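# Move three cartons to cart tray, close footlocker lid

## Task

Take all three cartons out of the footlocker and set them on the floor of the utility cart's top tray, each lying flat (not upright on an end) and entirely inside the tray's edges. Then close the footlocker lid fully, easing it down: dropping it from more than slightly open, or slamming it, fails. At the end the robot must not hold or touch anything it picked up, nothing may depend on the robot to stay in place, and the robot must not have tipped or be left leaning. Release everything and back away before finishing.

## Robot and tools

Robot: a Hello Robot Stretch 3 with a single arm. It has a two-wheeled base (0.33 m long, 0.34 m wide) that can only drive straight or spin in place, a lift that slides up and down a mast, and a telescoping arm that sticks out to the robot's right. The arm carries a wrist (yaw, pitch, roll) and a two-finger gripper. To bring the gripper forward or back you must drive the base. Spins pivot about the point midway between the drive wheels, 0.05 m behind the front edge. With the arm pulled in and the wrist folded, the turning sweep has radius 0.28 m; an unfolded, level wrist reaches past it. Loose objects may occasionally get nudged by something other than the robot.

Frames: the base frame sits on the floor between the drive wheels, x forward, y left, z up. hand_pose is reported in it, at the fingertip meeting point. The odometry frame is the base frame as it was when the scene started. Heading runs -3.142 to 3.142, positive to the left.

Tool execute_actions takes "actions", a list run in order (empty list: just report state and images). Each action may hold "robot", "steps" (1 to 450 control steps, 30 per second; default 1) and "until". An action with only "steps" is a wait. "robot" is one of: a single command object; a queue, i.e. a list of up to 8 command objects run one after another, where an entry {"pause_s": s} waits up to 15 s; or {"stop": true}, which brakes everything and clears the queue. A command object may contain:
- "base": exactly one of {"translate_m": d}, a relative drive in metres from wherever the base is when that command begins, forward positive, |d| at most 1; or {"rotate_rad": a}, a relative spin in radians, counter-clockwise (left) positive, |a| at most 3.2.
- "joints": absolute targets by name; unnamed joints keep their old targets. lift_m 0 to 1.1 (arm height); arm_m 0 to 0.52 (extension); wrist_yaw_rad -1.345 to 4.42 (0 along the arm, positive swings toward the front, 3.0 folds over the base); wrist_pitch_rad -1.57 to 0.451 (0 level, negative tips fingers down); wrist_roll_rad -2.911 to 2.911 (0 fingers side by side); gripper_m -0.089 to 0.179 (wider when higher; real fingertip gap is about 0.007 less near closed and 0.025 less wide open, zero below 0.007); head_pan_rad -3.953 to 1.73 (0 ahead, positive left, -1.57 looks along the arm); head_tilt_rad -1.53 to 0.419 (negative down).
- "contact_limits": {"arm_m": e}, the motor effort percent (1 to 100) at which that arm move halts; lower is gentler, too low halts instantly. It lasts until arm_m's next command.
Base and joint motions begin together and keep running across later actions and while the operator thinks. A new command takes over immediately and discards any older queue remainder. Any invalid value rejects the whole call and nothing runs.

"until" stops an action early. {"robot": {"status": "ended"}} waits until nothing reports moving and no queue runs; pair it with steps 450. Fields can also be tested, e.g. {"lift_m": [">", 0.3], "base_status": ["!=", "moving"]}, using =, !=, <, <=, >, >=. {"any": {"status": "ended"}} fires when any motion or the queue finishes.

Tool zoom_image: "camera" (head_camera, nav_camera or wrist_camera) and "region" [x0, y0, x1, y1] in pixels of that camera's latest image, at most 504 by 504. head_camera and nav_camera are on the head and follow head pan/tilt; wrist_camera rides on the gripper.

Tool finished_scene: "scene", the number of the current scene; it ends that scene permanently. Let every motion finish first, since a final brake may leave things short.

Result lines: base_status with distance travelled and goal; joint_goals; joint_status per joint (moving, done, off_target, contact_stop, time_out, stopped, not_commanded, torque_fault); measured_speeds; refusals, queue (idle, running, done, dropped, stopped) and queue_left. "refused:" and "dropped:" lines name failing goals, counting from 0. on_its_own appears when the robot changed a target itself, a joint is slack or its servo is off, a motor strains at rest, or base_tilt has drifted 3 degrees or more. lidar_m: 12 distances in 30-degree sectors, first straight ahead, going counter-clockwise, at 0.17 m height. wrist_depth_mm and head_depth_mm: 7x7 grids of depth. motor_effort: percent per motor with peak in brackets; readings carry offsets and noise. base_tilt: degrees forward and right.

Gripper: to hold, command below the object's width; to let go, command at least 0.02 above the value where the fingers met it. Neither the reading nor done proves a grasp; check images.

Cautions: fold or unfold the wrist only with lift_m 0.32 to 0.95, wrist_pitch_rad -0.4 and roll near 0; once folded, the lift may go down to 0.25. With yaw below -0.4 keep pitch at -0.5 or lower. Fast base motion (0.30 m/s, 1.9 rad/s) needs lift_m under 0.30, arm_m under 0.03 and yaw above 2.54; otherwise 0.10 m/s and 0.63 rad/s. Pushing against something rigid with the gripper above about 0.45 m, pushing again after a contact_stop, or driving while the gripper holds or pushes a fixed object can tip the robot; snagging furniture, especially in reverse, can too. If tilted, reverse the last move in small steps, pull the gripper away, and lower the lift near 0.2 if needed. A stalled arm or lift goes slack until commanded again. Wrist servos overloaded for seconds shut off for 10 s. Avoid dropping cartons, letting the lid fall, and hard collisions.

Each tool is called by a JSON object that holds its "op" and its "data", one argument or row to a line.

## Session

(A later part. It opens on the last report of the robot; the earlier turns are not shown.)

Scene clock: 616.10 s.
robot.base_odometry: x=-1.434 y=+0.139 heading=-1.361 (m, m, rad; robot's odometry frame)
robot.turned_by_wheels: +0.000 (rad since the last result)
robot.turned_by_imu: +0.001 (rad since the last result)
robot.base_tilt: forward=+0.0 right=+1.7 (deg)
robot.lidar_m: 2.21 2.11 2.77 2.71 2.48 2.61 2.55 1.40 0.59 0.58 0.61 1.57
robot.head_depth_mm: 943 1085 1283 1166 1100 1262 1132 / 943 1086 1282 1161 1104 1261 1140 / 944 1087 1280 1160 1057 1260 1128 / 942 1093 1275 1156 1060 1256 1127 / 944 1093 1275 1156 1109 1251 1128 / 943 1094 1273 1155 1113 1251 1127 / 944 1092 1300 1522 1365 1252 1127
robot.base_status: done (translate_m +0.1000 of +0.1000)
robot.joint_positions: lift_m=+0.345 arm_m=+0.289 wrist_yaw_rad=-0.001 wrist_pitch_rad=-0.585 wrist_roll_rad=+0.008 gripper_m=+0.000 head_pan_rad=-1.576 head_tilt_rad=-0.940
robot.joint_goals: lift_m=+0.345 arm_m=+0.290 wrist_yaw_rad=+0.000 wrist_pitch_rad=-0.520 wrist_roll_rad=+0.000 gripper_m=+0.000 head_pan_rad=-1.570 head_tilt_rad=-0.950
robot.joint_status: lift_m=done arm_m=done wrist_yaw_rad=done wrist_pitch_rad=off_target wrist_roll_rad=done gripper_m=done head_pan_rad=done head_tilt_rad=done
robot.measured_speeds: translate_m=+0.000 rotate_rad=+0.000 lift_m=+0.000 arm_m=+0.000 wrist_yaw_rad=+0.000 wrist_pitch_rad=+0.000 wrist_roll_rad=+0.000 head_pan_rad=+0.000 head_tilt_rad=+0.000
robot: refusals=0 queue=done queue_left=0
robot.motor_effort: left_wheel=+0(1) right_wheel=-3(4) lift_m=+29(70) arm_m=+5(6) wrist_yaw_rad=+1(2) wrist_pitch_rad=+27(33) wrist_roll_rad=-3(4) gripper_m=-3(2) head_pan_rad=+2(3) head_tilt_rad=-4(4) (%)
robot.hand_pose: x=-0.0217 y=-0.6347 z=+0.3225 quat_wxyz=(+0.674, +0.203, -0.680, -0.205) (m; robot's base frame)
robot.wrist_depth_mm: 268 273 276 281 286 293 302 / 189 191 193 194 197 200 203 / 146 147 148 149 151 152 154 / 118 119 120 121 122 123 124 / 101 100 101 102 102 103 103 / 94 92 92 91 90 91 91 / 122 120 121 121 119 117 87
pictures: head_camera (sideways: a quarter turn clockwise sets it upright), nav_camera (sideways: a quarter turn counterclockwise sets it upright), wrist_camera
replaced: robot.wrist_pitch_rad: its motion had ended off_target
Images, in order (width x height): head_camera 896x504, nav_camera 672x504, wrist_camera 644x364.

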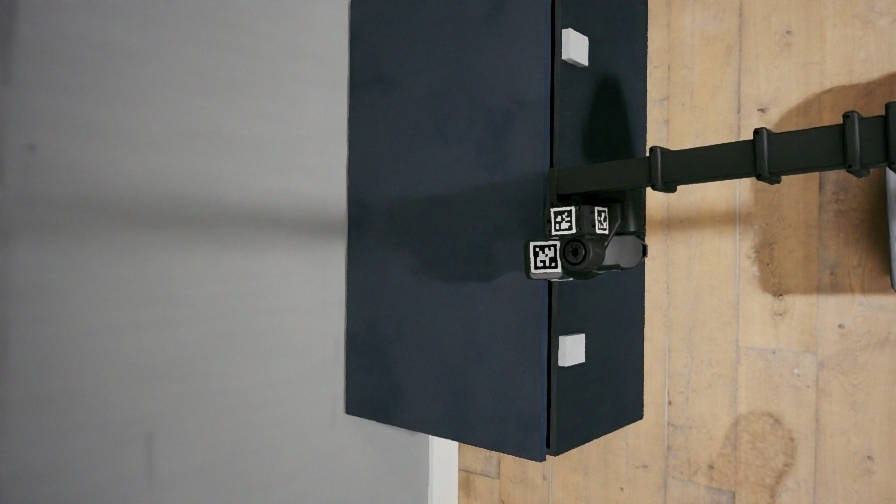

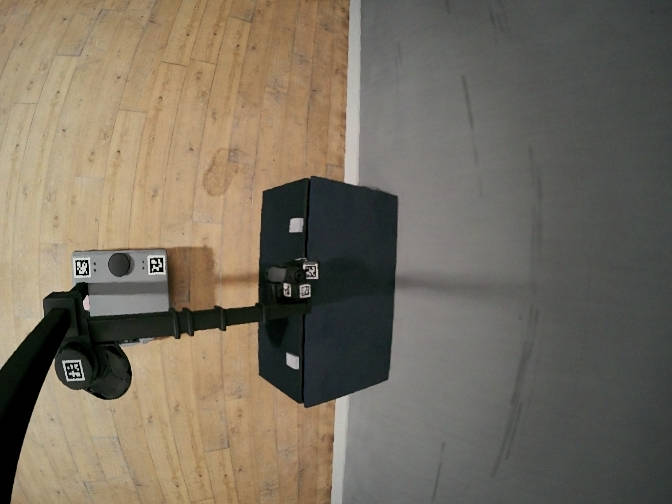

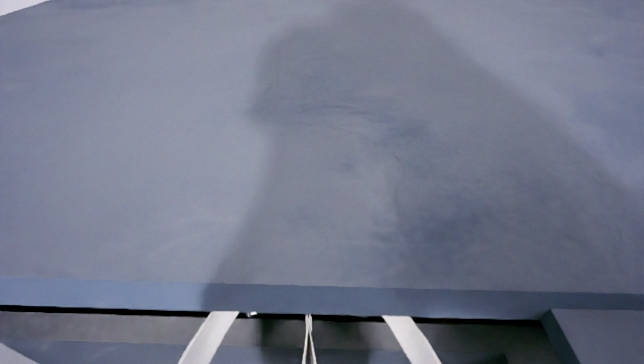

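{"op": "execute_actions", "data": {
  "actions": [
    {"robot":{"joints":{"arm_m":0.23},"contact_limits":{"arm_m":28}},"steps":90,"until":{"robot":{"arm_m_status":["!=","moving"]}}}
  ]
}}

Scene clock: 629.97 s.
robot.base_odometry: x=-1.434 y=+0.139 heading=-1.361 (m, m, rad; robot's odometry frame)
robot.turned_by_wheels: +0.000 (rad since the last result)
robot.turned_by_imu: +0.001 (rad since the last result)
robot.base_tilt: forward=+0.0 right=+1.7 (deg)
robot.lidar_m: 2.21 2.12 2.76 2.71 2.49 2.60 2.55 1.40 0.58 0.56 0.59 1.57
robot.head_depth_mm: 941 1086 1283 1161 1129 1261 1133 / 942 1083 1283 1155 1125 1255 1129 / 944 1091 1281 1157 1054 1225 1136 / 943 1092 1276 1156 1054 1236 1127 / 941 1092 1274 1154 1122 1257 1128 / 944 1092 1274 1151 1124 1256 1128 / 945 1094 1296 1520 1358 1252 1127
robot.base_status: done (translate_m +0.1000 of +0.1000)
robot.joint_positions: lift_m=+0.345 arm_m=+0.231 wrist_yaw_rad=-0.006 wrist_pitch_rad=-0.485 wrist_roll_rad=+0.008 gripper_m=+0.000 head_pan_rad=-1.576 head_tilt_rad=-0.940
robot.joint_goals: lift_m=+0.345 arm_m=+0.230 wrist_yaw_rad=+0.000 wrist_pitch_rad=-0.520 wrist_roll_rad=+0.000 gripper_m=+0.000 head_pan_rad=-1.570 head_tilt_rad=-0.950
robot.joint_status: lift_m=done arm_m=done wrist_yaw_rad=done wrist_pitch_rad=off_target wrist_roll_rad=done gripper_m=done head_pan_rad=done head_tilt_rad=done
robot.measured_speeds: translate_m=+0.000 rotate_rad=+0.000 lift_m=+0.000 arm_m=+0.000 wrist_yaw_rad=+0.000 wrist_pitch_rad=+0.000 wrist_roll_rad=+0.000 head_pan_rad=+0.000 head_tilt_rad=+0.000
robot: refusals=0 queue=done queue_left=0
robot.motor_effort: left_wheel=-1(1) right_wheel=+0(4) lift_m=+33(34) arm_m=-11(16) wrist_yaw_rad=+7(6) wrist_pitch_rad=-15(27) wrist_roll_rad=-3(3) gripper_m=-5(5) head_pan_rad=+3(3) head_tilt_rad=-5(5) (%)
robot.contact_limits: arm_m 28 (drawing in: default 20, maximum 32; extending or still: default 26, maximum 43)
robot.hand_pose: x=-0.0229 y=-0.5916 z=+0.3432 quat_wxyz=(+0.683, +0.167, -0.689, -0.173) (m; robot's base frame)
robot.wrist_depth_mm: 511 487 493 480 486 478 487 / 277 276 279 283 286 289 294 / 189 190 191 193 194 195 197 / 144 145 145 146 147 148 149 / 126 125 126 125 125 124 124 / 153 153 272 - 155 122 114 / 156 169 169 169 168 139 162
pictures: head_camera (sideways: a quarter turn clockwise sets it upright), nav_camera (sideways: a quarter turn counterclockwise sets it upright), wrist_camera
Images, in order (width x height): head_camera 896x504, nav_camera 672x504, wrist_camera 644x364.

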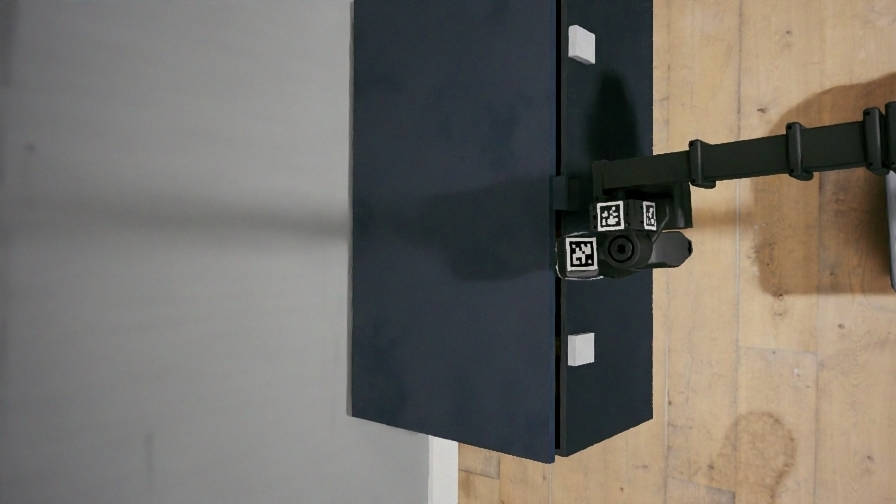

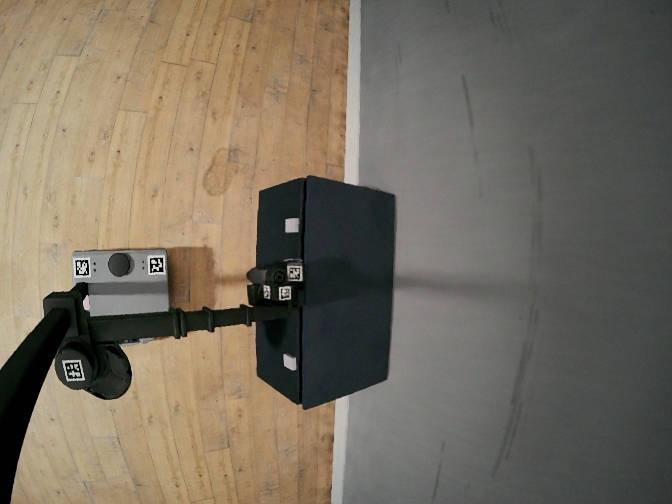

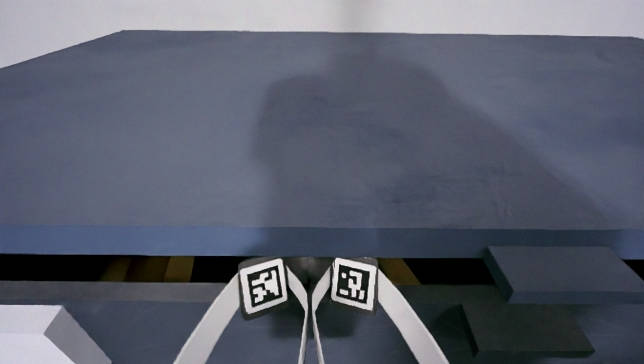

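{"op": "execute_actions", "data": {
  "actions": [
    {"robot":{"joints":{"arm_m":0.26}},"steps":25},
    {"robot":{"joints":{"arm_m":0.29,"wrist_pitch_rad":-0.72,"lift_m":0.352}},"steps":35},
    {"robot":{"joints":{"arm_m":0.22},"contact_limits":{"arm_m":28}},"steps":90,"until":{"robot":{"arm_m_status":["!=","moving"]}}}
  ]
}}

Scene clock: 649.30 s.
robot.base_odometry: x=-1.434 y=+0.139 heading=-1.361 (m, m, rad; robot's odometry frame)
robot.turned_by_wheels: +0.000 (rad since the last result)
robot.turned_by_imu: +0.001 (rad since the last result)
robot.base_tilt: forward=+0.0 right=+1.7 (deg)
robot.lidar_m: 2.21 2.11 2.77 2.71 2.48 2.61 2.55 0.71 0.52 0.50 0.52 1.57
robot.head_depth_mm: 941 1087 1282 1168 1046 1242 1135 / 941 1088 1281 1165 1049 1238 1137 / 945 1089 1282 1163 1027 1217 1136 / 944 1090 1293 1162 1046 1227 1125 / 941 1091 1294 1161 1030 1216 1128 / 946 1092 1295 1163 1020 1209 1126 / 945 1094 1295 1520 1359 1253 1127
robot.base_status: done (translate_m +0.1000 of +0.1000)
robot.joint_positions: lift_m=+0.352 arm_m=+0.221 wrist_yaw_rad=-0.013 wrist_pitch_rad=-0.662 wrist_roll_rad=+0.005 gripper_m=+0.000 head_pan_rad=-1.576 head_tilt_rad=-0.941
robot.joint_goals: lift_m=+0.352 arm_m=+0.220 wrist_yaw_rad=+0.000 wrist_pitch_rad=-0.720 wrist_roll_rad=+0.000 gripper_m=+0.000 head_pan_rad=-1.570 head_tilt_rad=-0.950
robot.joint_status: lift_m=done arm_m=done wrist_yaw_rad=done wrist_pitch_rad=done wrist_roll_rad=done gripper_m=done head_pan_rad=done head_tilt_rad=done
robot.measured_speeds: translate_m=+0.000 rotate_rad=+0.000 lift_m=+0.000 arm_m=+0.000 wrist_yaw_rad=+0.000 wrist_pitch_rad=+0.000 wrist_roll_rad=+0.000 head_pan_rad=+0.000 head_tilt_rad=+0.000
robot: refusals=0 queue=done queue_left=0
robot.on_its_own: wrist_yaw_rad is at rest, and its effort (+14) is outside its rest range (-12 to +12); wrist_pitch_rad is at rest, and its effort (-24) is outside its rest range (-20 to +32)
robot.motor_effort: left_wheel=-2(1) right_wheel=+3(7) lift_m=+40(59) arm_m=-10(13) wrist_yaw_rad=+14(16) wrist_pitch_rad=-24(36) wrist_roll_rad=-2(7) gripper_m=-4(6) head_pan_rad=+3(3) head_tilt_rad=-4(3) (%)
robot.contact_limits: arm_m 28 (drawing in: default 20, maximum 32; extending or still: default 26, maximum 43)
robot.hand_pose: x=-0.0240 y=-0.5534 z=+0.3142 quat_wxyz=(+0.666, +0.225, -0.672, -0.235) (m; robot's base frame)
robot.wrist_depth_mm: 217 220 224 227 232 237 241 / 167 168 170 173 175 177 179 / 135 136 138 139 141 142 144 / 114 114 115 117 117 119 120 / 98 99 100 100 101 102 102 / 88 88 89 90 92 94 94 / 113 114 117 121 121 120 89
pictures: head_camera (sideways: a quarter turn clockwise sets it upright), nav_camera (sideways: a quarter turn counterclockwise sets it upright), wrist_camera
Images, in order (width x height): head_camera 896x504, nav_camera 672x504, wrist_camera 644x364.

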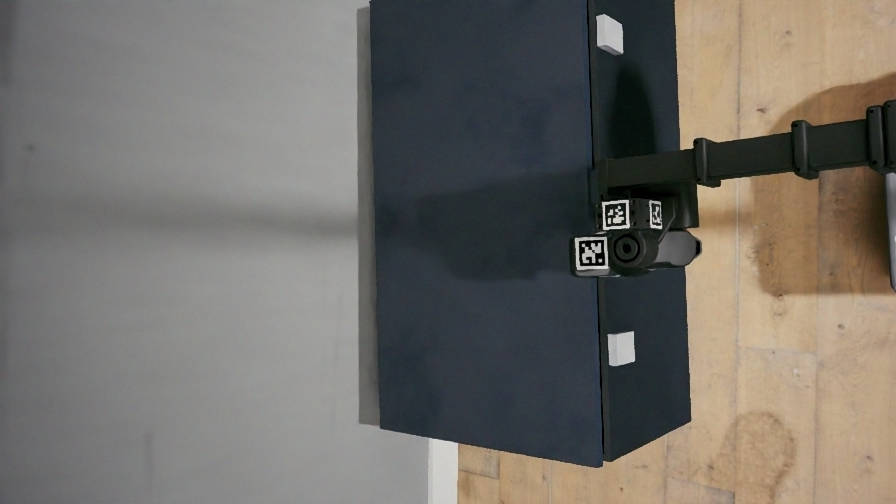

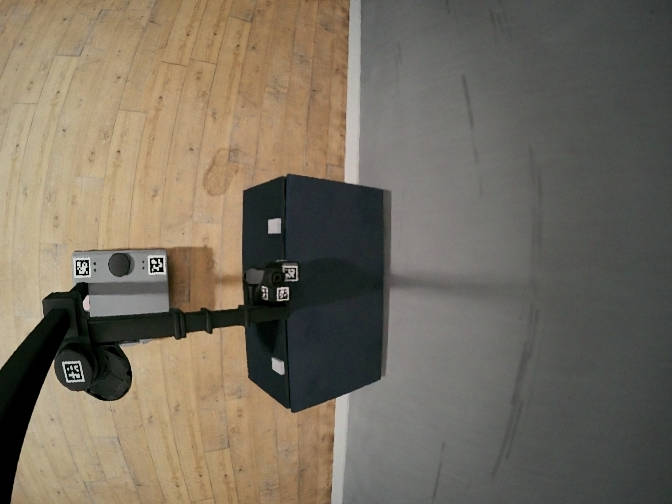

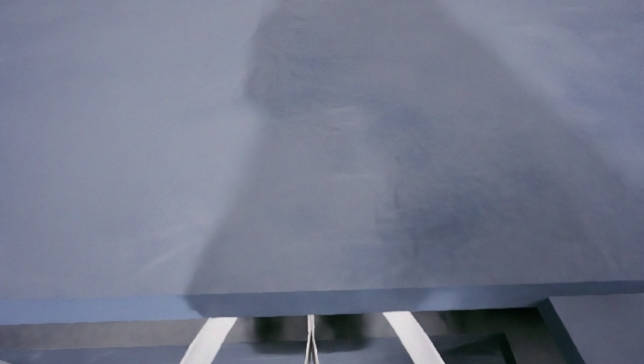

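{"op": "execute_actions", "data": {
  "actions": [
    {"robot":{"joints":{"arm_m":0.18},"contact_limits":{"arm_m":28}},"steps":90,"until":{"robot":{"arm_m_status":["!=","moving"]}}},
    {"robot":{"joints":{"arm_m":0.205}},"steps":20},
    {"robot":{"joints":{"wrist_pitch_rad":-0.45,"lift_m":0.37,"arm_m":0.19}},"steps":25},
    {"robot":{"joints":{"wrist_pitch_rad":-0.2,"lift_m":0.36,"arm_m":0.19}},"steps":25},
    {"robot":{"joints":{"wrist_pitch_rad":0.0,"lift_m":0.35,"arm_m":0.2}},"steps":25},
    {"robot":{"joints":{"wrist_pitch_rad":0.15,"lift_m":0.36,"arm_m":0.22}},"steps":25}
  ]
}}

Scene clock: 664.97 s.
robot.base_odometry: x=-1.434 y=+0.139 heading=-1.361 (m, m, rad; robot's odometry frame)
robot.turned_by_wheels: +0.000 (rad since the last result)
robot.turned_by_imu: +0.002 (rad since the last result)
robot.base_tilt: forward=-0.1 right=+1.6 (deg)
robot.lidar_m: 2.21 2.11 2.76 2.71 2.49 2.61 2.55 0.66 0.48 0.46 0.48 1.57
robot.head_depth_mm: 940 1085 1289 1022 1334 1218 1135 / 941 1092 1289 1030 1369 1207 1141 / 945 1091 1285 1037 1415 1221 1138 / 942 1090 1294 1045 1438 1217 1131 / 943 1091 1296 1054 1382 1197 1130 / 941 1094 1297 985 1256 1190 1128 / 946 1093 1300 1067 1361 1230 1127
robot.base_status: done (translate_m +0.1000 of +0.1000)
robot.joint_positions: lift_m=+0.359 arm_m=+0.219 wrist_yaw_rad=+0.000 wrist_pitch_rad=+0.085 wrist_roll_rad=-0.002 gripper_m=+0.000 head_pan_rad=-1.576 head_tilt_rad=-0.941
robot.joint_goals: lift_m=+0.360 arm_m=+0.220 wrist_yaw_rad=+0.000 wrist_pitch_rad=+0.150 wrist_roll_rad=+0.000 gripper_m=+0.000 head_pan_rad=-1.570 head_tilt_rad=-0.950
robot.joint_status: lift_m=moving arm_m=moving wrist_yaw_rad=done wrist_pitch_rad=moving wrist_roll_rad=done gripper_m=done head_pan_rad=done head_tilt_rad=done
robot.measured_speeds: translate_m=+0.000 rotate_rad=+0.000 lift_m=+0.000 arm_m=+0.000 wrist_yaw_rad=+0.000 wrist_pitch_rad=+0.000 wrist_roll_rad=+0.000 head_pan_rad=+0.000 head_tilt_rad=+0.000
robot: refusals=0 queue=running queue_left=0
robot.motor_effort: left_wheel=+0(2) right_wheel=-2(3) lift_m=+62(67) arm_m=+6(13) wrist_yaw_rad=+0(14) wrist_pitch_rad=+27(46) wrist_roll_rad=+1(2) gripper_m=-2(3) head_pan_rad=+3(3) head_tilt_rad=-4(5) (%)
robot.hand_pose: x=-0.0215 y=-0.6217 z=+0.4958 quat_wxyz=(+0.707, -0.030, -0.706, +0.030) (m; robot's base frame)
robot.wrist_depth_mm: - 68 69 69 70 71 72 / - 79 80 82 83 84 85 / 100 99 100 102 104 105 107 / 129 130 133 136 139 142 145 / 188 191 196 178 211 216 226 / 475 362 370 - 429 460 468 / 402 453 451 465 463 472 479
pictures: head_camera (sideways: a quarter turn clockwise sets it upright), nav_camera (sideways: a quarter turn counterclockwise sets it upright), wrist_camera
replaced: robot.wrist_pitch_rad: its motion had ended off_target
replaced: robot.wrist_pitch_rad: its motion had ended off_target
Images, in order (width x height): head_camera 896x504, nav_camera 672x504, wrist_camera 644x364.

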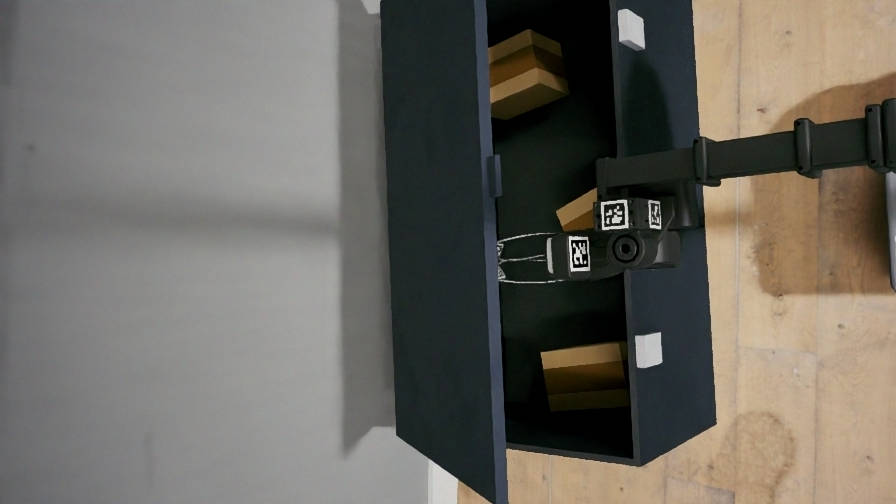

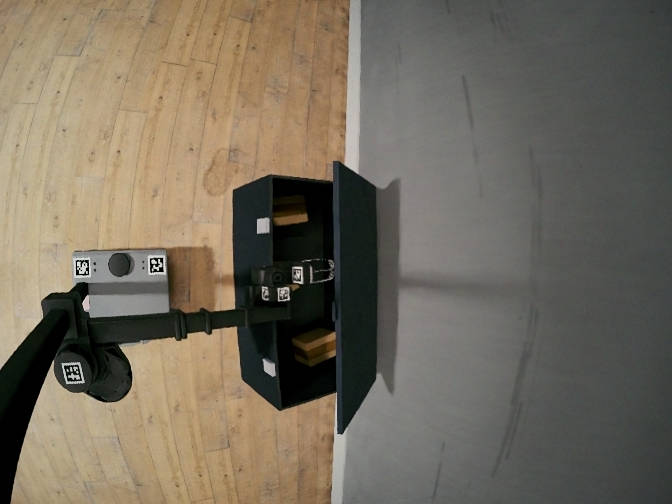

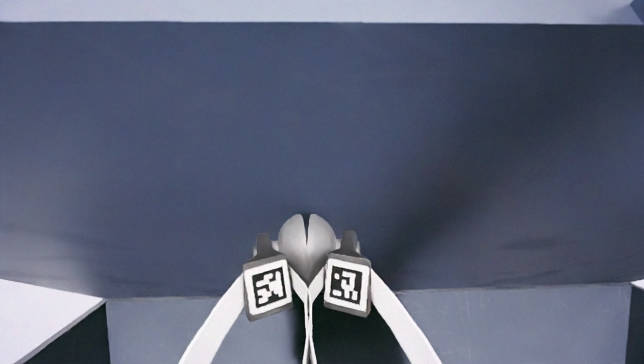

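{"op": "execute_actions", "data": {
  "actions": [
    {"robot":{"joints":{"lift_m":0.45,"arm_m":0.3}},"steps":45},
    {"robot":{"joints":{"lift_m":0.5,"arm_m":0.4}},"steps":50},
    {"robot":{"joints":{"arm_m":0.46}},"steps":40}
  ]
}}

Scene clock: 675.17 s.
robot.base_odometry: x=-1.434 y=+0.139 heading=-1.361 (m, m, rad; robot's odometry frame)
robot.turned_by_wheels: +0.000 (rad since the last result)
robot.turned_by_imu: +0.002 (rad since the last result)
robot.base_tilt: forward=-0.1 right=+1.6 (deg)
robot.lidar_m: 2.21 2.12 2.77 2.72 2.48 2.60 2.55 0.66 0.48 0.46 0.48 1.57
robot.head_depth_mm: 943 1001 1131 1361 1339 1219 1131 / 943 997 1118 1388 1368 1213 - / 943 963 1083 1423 1259 1200 1129 / 944 980 1067 1463 1363 1196 1134 / 943 974 1090 1354 1387 1191 1127 / 945 965 1080 1302 1259 1188 1128 / 945 959 1233 1518 1359 1232 1120
robot.base_status: done (translate_m +0.1000 of +0.1000)
robot.joint_positions: lift_m=+0.499 arm_m=+0.460 wrist_yaw_rad=+0.001 wrist_pitch_rad=+0.136 wrist_roll_rad=-0.002 gripper_m=+0.000 head_pan_rad=-1.576 head_tilt_rad=-0.941
robot.joint_goals: lift_m=+0.500 arm_m=+0.460 wrist_yaw_rad=+0.000 wrist_pitch_rad=+0.150 wrist_roll_rad=+0.000 gripper_m=+0.000 head_pan_rad=-1.570 head_tilt_rad=-0.950
robot.joint_status: lift_m=moving arm_m=moving wrist_yaw_rad=done wrist_pitch_rad=off_target wrist_roll_rad=done gripper_m=done head_pan_rad=done head_tilt_rad=done
robot.measured_speeds: translate_m=+0.000 rotate_rad=+0.000 lift_m=+0.000 arm_m=+0.000 wrist_yaw_rad=+0.000 wrist_pitch_rad=+0.000 wrist_roll_rad=+0.000 head_pan_rad=+0.000 head_tilt_rad=+0.000
robot: refusals=0 queue=running queue_left=0
robot.motor_effort: left_wheel=+0(0) right_wheel=-2(2) lift_m=+54(65) arm_m=+3(4) wrist_yaw_rad=-1(2) wrist_pitch_rad=+6(31) wrist_roll_rad=+0(0) gripper_m=-3(2) head_pan_rad=+3(3) head_tilt_rad=-4(4) (%)
robot.hand_pose: x=-0.0212 y=-0.8618 z=+0.6491 quat_wxyz=(+0.706, -0.048, -0.705, +0.048) (m; robot's base frame)
robot.wrist_depth_mm: 164 166 168 169 172 173 175 / 168 169 171 173 176 177 179 / 170 172 174 177 179 181 184 / 175 176 178 181 183 186 188 / 179 180 182 184 187 189 192 / 182 185 186 - 192 194 197 / 187 189 192 194 196 198 202
pictures: head_camera (sideways: a quarter turn clockwise sets it upright), nav_camera (sideways: a quarter turn counterclockwise sets it upright), wrist_camera
Images, in order (width x height): head_camera 896x504, nav_camera 672x504, wrist_camera 644x364.

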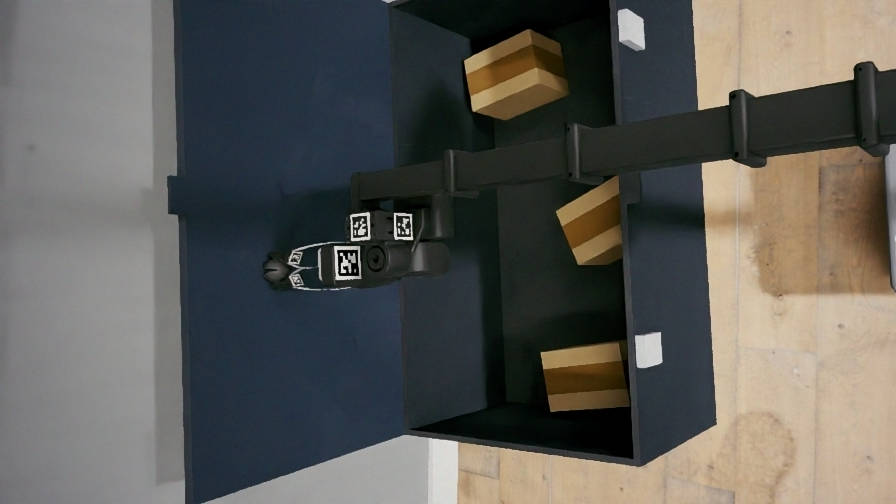

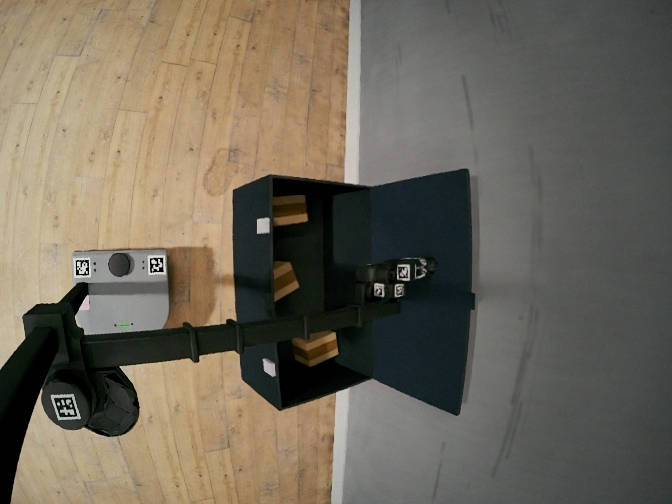

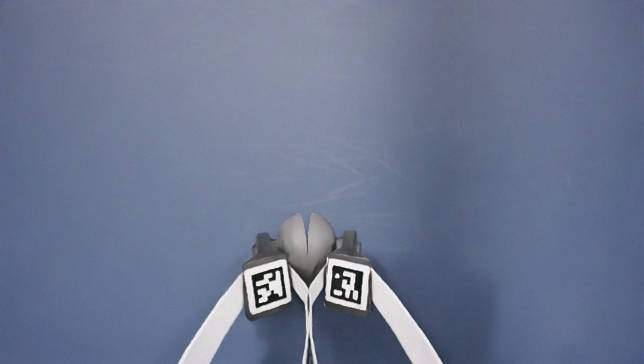

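{"op": "execute_actions", "data": {
  "actions": [
    {"robot":{"joints":{"arm_m":0.48}},"steps":25},
    {"robot":{"joints":{"arm_m":0.495}},"steps":25},
    {"robot":{"joints":{"arm_m":0.51}},"steps":40}
  ]
}}

Scene clock: 683.10 s.
robot.base_odometry: x=-1.434 y=+0.139 heading=-1.361 (m, m, rad; robot's odometry frame)
robot.turned_by_wheels: +0.000 (rad since the last result)
robot.turned_by_imu: +0.001 (rad since the last result)
robot.base_tilt: forward=+0.0 right=+1.7 (deg)
robot.lidar_m: 2.21 2.11 2.76 2.71 2.49 2.61 2.55 0.66 0.48 0.46 0.48 1.57
robot.head_depth_mm: 940 1034 1191 1358 1336 1221 1131 / 943 1026 1175 1388 1374 1215 - / 943 1022 1147 1383 1315 1198 1126 / 942 1020 1114 1410 1366 1197 1129 / 943 1020 1158 1357 1393 1197 1127 / 944 1019 1145 1304 1258 1193 1129 / 944 1024 1260 1522 1361 1231 1127
robot.base_status: done (translate_m +0.1000 of +0.1000)
robot.joint_positions: lift_m=+0.499 arm_m=+0.510 wrist_yaw_rad=+0.001 wrist_pitch_rad=+0.132 wrist_roll_rad=-0.002 gripper_m=+0.000 head_pan_rad=-1.576 head_tilt_rad=-0.941
robot.joint_goals: lift_m=+0.500 arm_m=+0.510 wrist_yaw_rad=+0.000 wrist_pitch_rad=+0.150 wrist_roll_rad=+0.000 gripper_m=+0.000 head_pan_rad=-1.570 head_tilt_rad=-0.950
robot.joint_status: lift_m=done arm_m=done wrist_yaw_rad=done wrist_pitch_rad=off_target wrist_roll_rad=done gripper_m=done head_pan_rad=done head_tilt_rad=done
robot.measured_speeds: translate_m=+0.000 rotate_rad=+0.000 lift_m=+0.000 arm_m=+0.000 wrist_yaw_rad=+0.000 wrist_pitch_rad=+0.000 wrist_roll_rad=+0.000 head_pan_rad=+0.000 head_tilt_rad=+0.000
robot: refusals=0 queue=done queue_left=0
robot.motor_effort: left_wheel=+0(0) right_wheel=-2(2) lift_m=+55(54) arm_m=+3(5) wrist_yaw_rad=-1(1) wrist_pitch_rad=+7(7) wrist_roll_rad=+1(0) gripper_m=-2(2) head_pan_rad=+3(3) head_tilt_rad=-4(4) (%)
robot.hand_pose: x=-0.0212 y=-0.9118 z=+0.6481 quat_wxyz=(+0.706, -0.046, -0.705, +0.047) (m; robot's base frame)
robot.wrist_depth_mm: 290 287 288 283 233 280 275 / 217 218 222 225 228 229 233 / 214 215 218 220 223 224 228 / 209 211 214 217 218 221 224 / 206 208 210 213 215 218 220 / 202 204 207 - 211 214 215 / 199 200 204 205 208 210 212
pictures: head_camera (sideways: a quarter turn clockwise sets it upright), nav_camera (sideways: a quarter turn counterclockwise sets it upright), wrist_camera
Images, in order (width x height): head_camera 896x504, nav_camera 672x504, wrist_camera 644x364.

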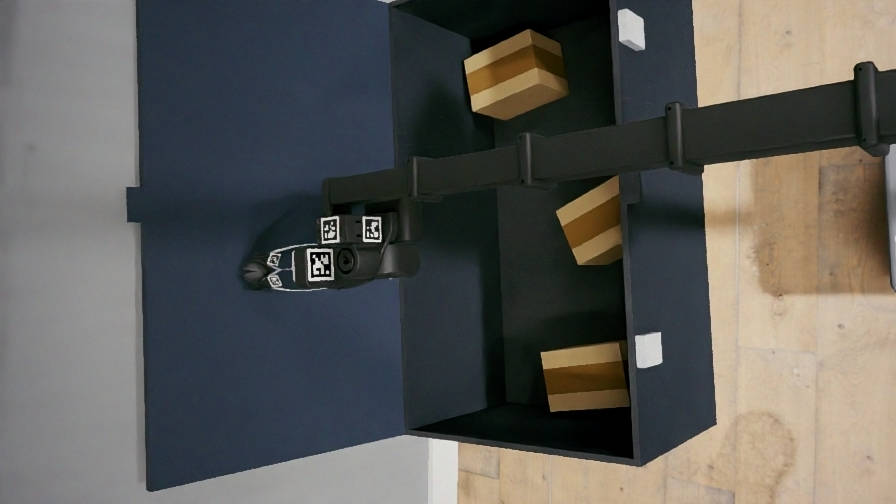

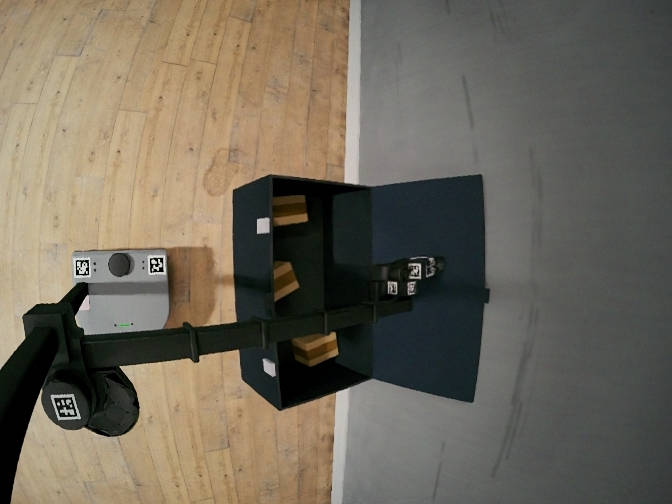

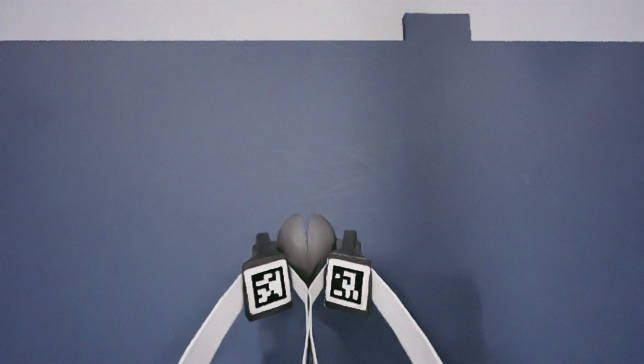

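{"op": "execute_actions", "data": {
  "actions": [
    {"robot":{"joints":{"arm_m":0.42,"wrist_pitch_rad":-1.4,"gripper_m":0.17,"lift_m":0.55}},"steps":120,"until":{"robot":{"status":"ended"}}}
  ]
}}

Scene clock: 689.10 s.
robot.base_odometry: x=-1.434 y=+0.139 heading=-1.361 (m, m, rad; robot's odometry frame)
robot.turned_by_wheels: +0.000 (rad since the last result)
robot.turned_by_imu: +0.001 (rad since the last result)
robot.base_tilt: forward=+0.0 right=+1.7 (deg)
robot.lidar_m: 2.21 2.11 2.76 2.72 2.49 2.61 2.55 0.66 0.48 0.46 0.48 1.58
robot.head_depth_mm: 939 1037 1188 1359 1341 1221 1136 / 943 1029 1180 1369 1370 - - / 941 1019 1143 - 1316 1203 1136 / 945 1027 1138 - 1367 1193 1130 / 946 1023 1152 1351 1378 1199 1126 / 946 1018 1143 1307 1257 1192 1126 / 945 1026 1264 1524 1365 1233 1127
robot.base_status: done (translate_m +0.1000 of +0.1000)
robot.joint_positions: lift_m=+0.549 arm_m=+0.420 wrist_yaw_rad=+0.001 wrist_pitch_rad=-1.398 wrist_roll_rad=-0.002 gripper_m=+0.170 head_pan_rad=-1.576 head_tilt_rad=-0.941
robot.joint_goals: lift_m=+0.550 arm_m=+0.420 wrist_yaw_rad=+0.000 wrist_pitch_rad=-1.400 wrist_roll_rad=+0.000 gripper_m=+0.170 head_pan_rad=-1.570 head_tilt_rad=-0.950
robot.joint_status: lift_m=done arm_m=done wrist_yaw_rad=done wrist_pitch_rad=done wrist_roll_rad=done gripper_m=done head_pan_rad=done head_tilt_rad=done
robot.measured_speeds: translate_m=+0.000 rotate_rad=+0.000 lift_m=+0.000 arm_m=+0.000 wrist_yaw_rad=+0.000 wrist_pitch_rad=+0.000 wrist_roll_rad=+0.000 head_pan_rad=+0.000 head_tilt_rad=+0.000
robot: refusals=0 queue=done queue_left=0
robot.motor_effort: left_wheel=+0(0) right_wheel=-2(2) lift_m=+55(55) arm_m=-3(3) wrist_yaw_rad=-2(2) wrist_pitch_rad=-1(7) wrist_roll_rad=+0(0) gripper_m=+1(83) head_pan_rad=+3(3) head_tilt_rad=-3(4) (%)
robot.hand_pose: x=-0.0216 y=-0.5856 z=+0.4316 quat_wxyz=(+0.542, +0.456, -0.540, -0.455) (m; robot's base frame)
robot.wrist_depth_mm: 371 517 561 563 571 509 471 / 373 543 550 564 575 515 472 / 372 440 567 557 571 581 494 / 373 437 556 459 574 583 518 / 373 550 555 567 576 590 520 / 352 447 446 437 435 - 431 / - 297 297 298 296 292 293
pictures: head_camera (sideways: a quarter turn clockwise sets it upright), nav_camera (sideways: a quarter turn counterclockwise sets it upright), wrist_camera
Images, in order (width x height): head_camera 896x504, nav_camera 672x504, wrist_camera 644x364.

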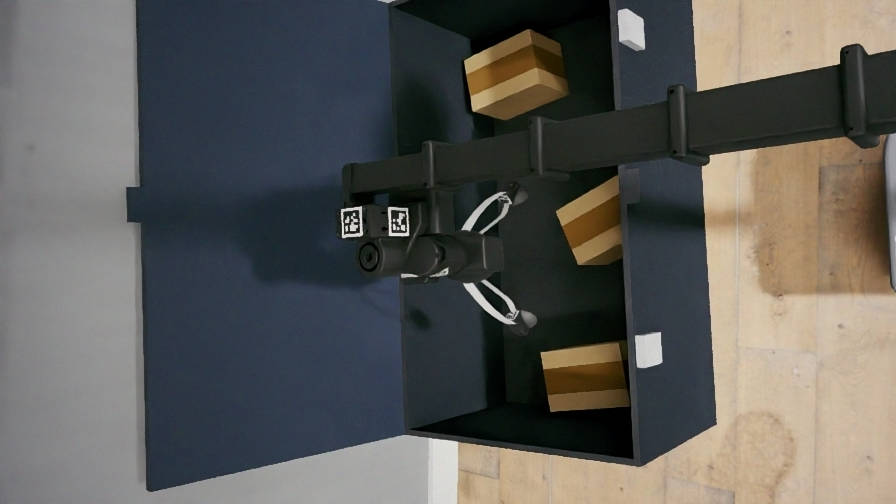

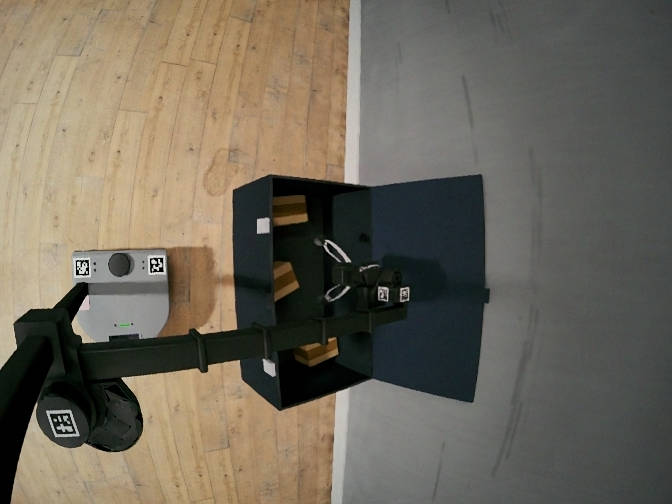

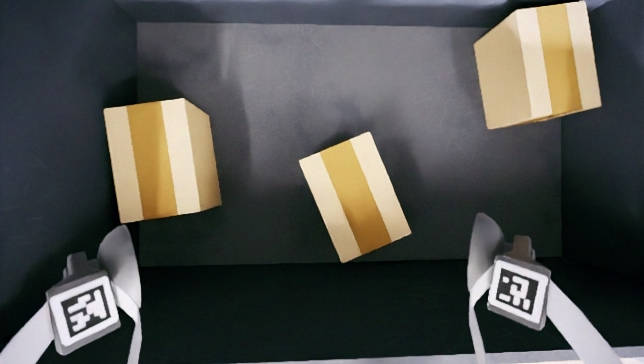

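{"op": "execute_actions", "data": {
  "actions": [
    {"robot":{"base":{"translate_m":-0.052},"joints":{"arm_m":0.413,"wrist_roll_rad":-0.39,"lift_m":0.33}},"steps":150,"until":{"robot":{"status":"ended"}}}
  ]
}}

Scene clock: 706.10 s.
robot.base_odometry: x=-1.445 y=+0.190 heading=-1.361 (m, m, rad; robot's odometry frame)
robot.turned_by_wheels: +0.000 (rad since the last result)
robot.turned_by_imu: +0.001 (rad since the last result)
robot.base_tilt: forward=+0.0 right=+1.7 (deg)
robot.lidar_m: 2.26 2.16 2.77 2.72 2.45 2.56 2.50 1.39 0.48 0.46 0.48 1.57
robot.head_depth_mm: 937 1034 1186 1313 1249 1221 1129 / 941 1029 1175 1362 1364 1209 1131 / 941 1021 1170 1377 1379 1198 1127 / 938 1020 1158 1321 1212 1202 1130 / 939 1022 1148 1353 1386 1199 1130 / 944 1018 1146 1343 1282 1191 1124 / 943 1015 1158 1373 1221 1197 1127
robot.base_status: done (translate_m -0.0520 of -0.0520)
robot.joint_positions: lift_m=+0.331 arm_m=+0.413 wrist_yaw_rad=+0.001 wrist_pitch_rad=-1.399 wrist_roll_rad=-0.384 gripper_m=+0.170 head_pan_rad=-1.576 head_tilt_rad=-0.941
robot.joint_goals: lift_m=+0.330 arm_m=+0.413 wrist_yaw_rad=+0.000 wrist_pitch_rad=-1.400 wrist_roll_rad=-0.390 gripper_m=+0.170 head_pan_rad=-1.570 head_tilt_rad=-0.950
robot.joint_status: lift_m=done arm_m=done wrist_yaw_rad=done wrist_pitch_rad=done wrist_roll_rad=done gripper_m=done head_pan_rad=done head_tilt_rad=done
robot.measured_speeds: translate_m=+0.000 rotate_rad=+0.000 lift_m=+0.000 arm_m=+0.000 wrist_yaw_rad=+0.000 wrist_pitch_rad=+0.000 wrist_roll_rad=+0.000 head_pan_rad=+0.000 head_tilt_rad=+0.000
robot: refusals=0 queue=done queue_left=0
robot.motor_effort: left_wheel=+0(4) right_wheel=-2(8) lift_m=+25(56) arm_m=-4(3) wrist_yaw_rad=-1(1) wrist_pitch_rad=-1(1) wrist_roll_rad=-2(3) gripper_m=+1(0) head_pan_rad=+3(3) head_tilt_rad=-5(4) (%)
robot.hand_pose: x=-0.0216 y=-0.5785 z=+0.2127 quat_wxyz=(+0.635, +0.534, -0.427, -0.360) (m; robot's base frame)
robot.wrist_depth_mm: 220 315 339 352 363 377 356 / 231 328 340 353 362 379 359 / 275 329 341 236 366 379 349 / 323 329 341 237 365 378 352 / 318 335 345 237 367 381 396 / 235 299 338 238 367 - 399 / - 209 250 292 369 383 387
pictures: head_camera (sideways: a quarter turn clockwise sets it upright), nav_camera (sideways: a quarter turn counterclockwise sets it upright), wrist_camera
Images, in order (width x height): head_camera 896x504, nav_camera 672x504, wrist_camera 644x364.

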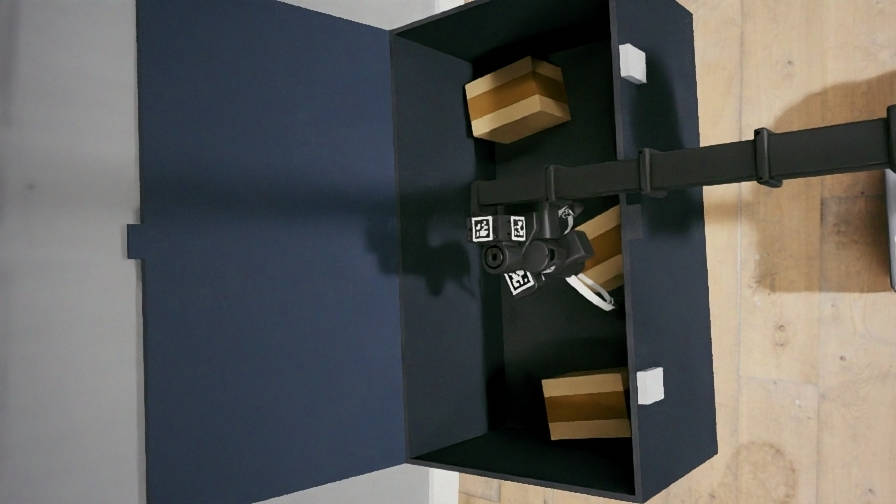

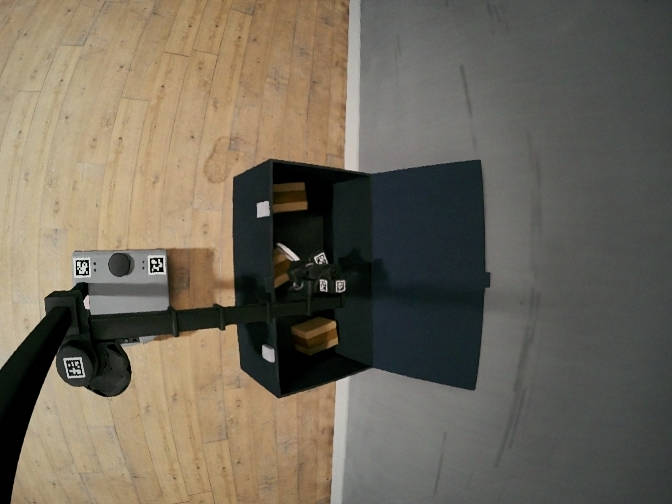

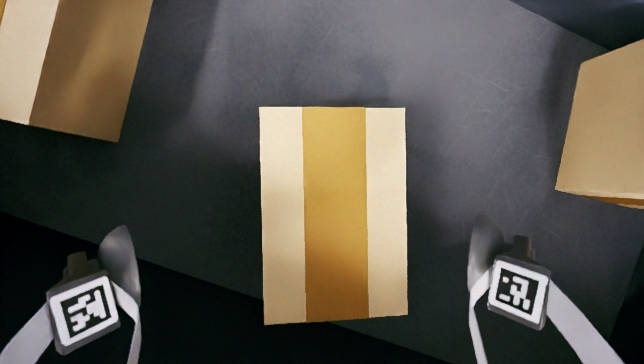

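{"op": "execute_actions", "data": {
  "actions": [
    {"robot":{"base":{"translate_m":-0.022},"joints":{"arm_m":0.42,"lift_m":0.285}},"steps":150,"until":{"robot":{"status":"ended"}}}
  ]
}}

Scene clock: 725.00 s.
robot.base_odometry: x=-1.450 y=+0.212 heading=-1.361 (m, m, rad; robot's odometry frame)
robot.turned_by_wheels: +0.000 (rad since the last result)
robot.turned_by_imu: +0.001 (rad since the last result)
robot.base_tilt: forward=-0.1 right=+1.6 (deg)
robot.lidar_m: 2.29 2.17 2.77 2.73 2.43 2.52 2.48 1.39 0.48 0.46 0.48 1.57
robot.head_depth_mm: 939 1037 1209 1327 1195 1221 1132 / 940 1031 1180 1369 1342 1208 1127 / 939 1022 1167 1383 1394 1194 1130 / 938 1018 1158 1325 1216 1196 1130 / 940 1019 1147 1352 1389 1197 1126 / 940 1019 1142 1340 1298 1189 1125 / 940 1016 1132 1332 1220 1195 1127
robot.base_status: done (translate_m -0.0220 of -0.0220)
robot.joint_positions: lift_m=+0.286 arm_m=+0.420 wrist_yaw_rad=+0.001 wrist_pitch_rad=-1.399 wrist_roll_rad=-0.385 gripper_m=+0.170 head_pan_rad=-1.576 head_tilt_rad=-0.941
robot.joint_goals: lift_m=+0.285 arm_m=+0.420 wrist_yaw_rad=+0.000 wrist_pitch_rad=-1.400 wrist_roll_rad=-0.390 gripper_m=+0.170 head_pan_rad=-1.570 head_tilt_rad=-0.950
robot.joint_status: lift_m=done arm_m=done wrist_yaw_rad=done wrist_pitch_rad=done wrist_roll_rad=done gripper_m=done head_pan_rad=done head_tilt_rad=done
robot.measured_speeds: translate_m=+0.000 rotate_rad=+0.000 lift_m=+0.000 arm_m=+0.000 wrist_yaw_rad=+0.000 wrist_pitch_rad=+0.000 wrist_roll_rad=+0.000 head_pan_rad=+0.000 head_tilt_rad=+0.000
robot: refusals=0 queue=done queue_left=0
robot.motor_effort: left_wheel=+0(4) right_wheel=-1(7) lift_m=+24(31) arm_m=+3(3) wrist_yaw_rad=-2(1) wrist_pitch_rad=-1(1) wrist_roll_rad=-2(2) gripper_m=+0(0) head_pan_rad=+3(3) head_tilt_rad=-4(4) (%)
robot.hand_pose: x=-0.0216 y=-0.5848 z=+0.1677 quat_wxyz=(+0.635, +0.534, -0.427, -0.360) (m; robot's base frame)
robot.wrist_depth_mm: 249 287 299 306 317 329 335 / 262 289 296 305 317 331 336 / 281 288 187 191 321 331 323 / 283 290 187 192 320 330 328 / 282 293 190 191 322 333 346 / 245 293 190 194 322 - 345 / - 217 226 194 323 334 348
pictures: head_camera (sideways: a quarter turn clockwise sets it upright), nav_camera (sideways: a quarter turn counterclockwise sets it upright), wrist_camera
Images, in order (width x height): head_camera 896x504, nav_camera 672x504, wrist_camera 644x364.

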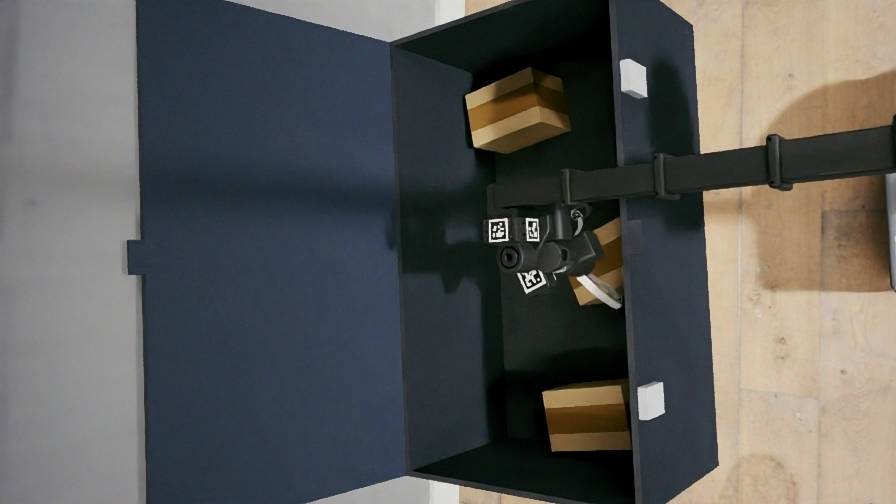

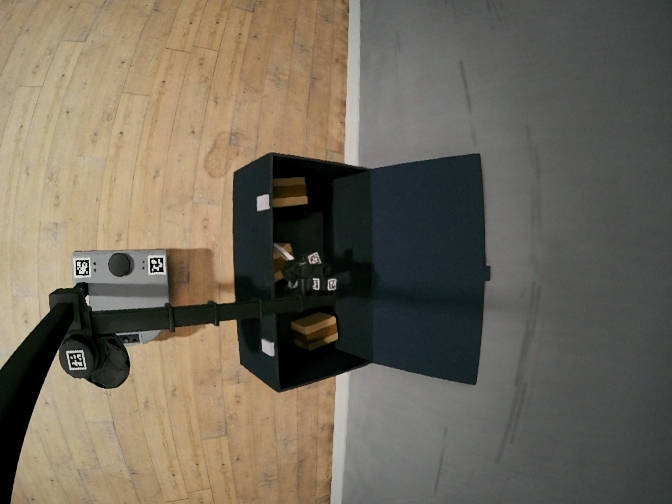

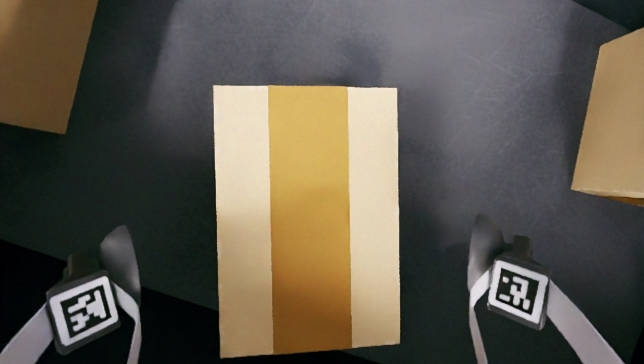

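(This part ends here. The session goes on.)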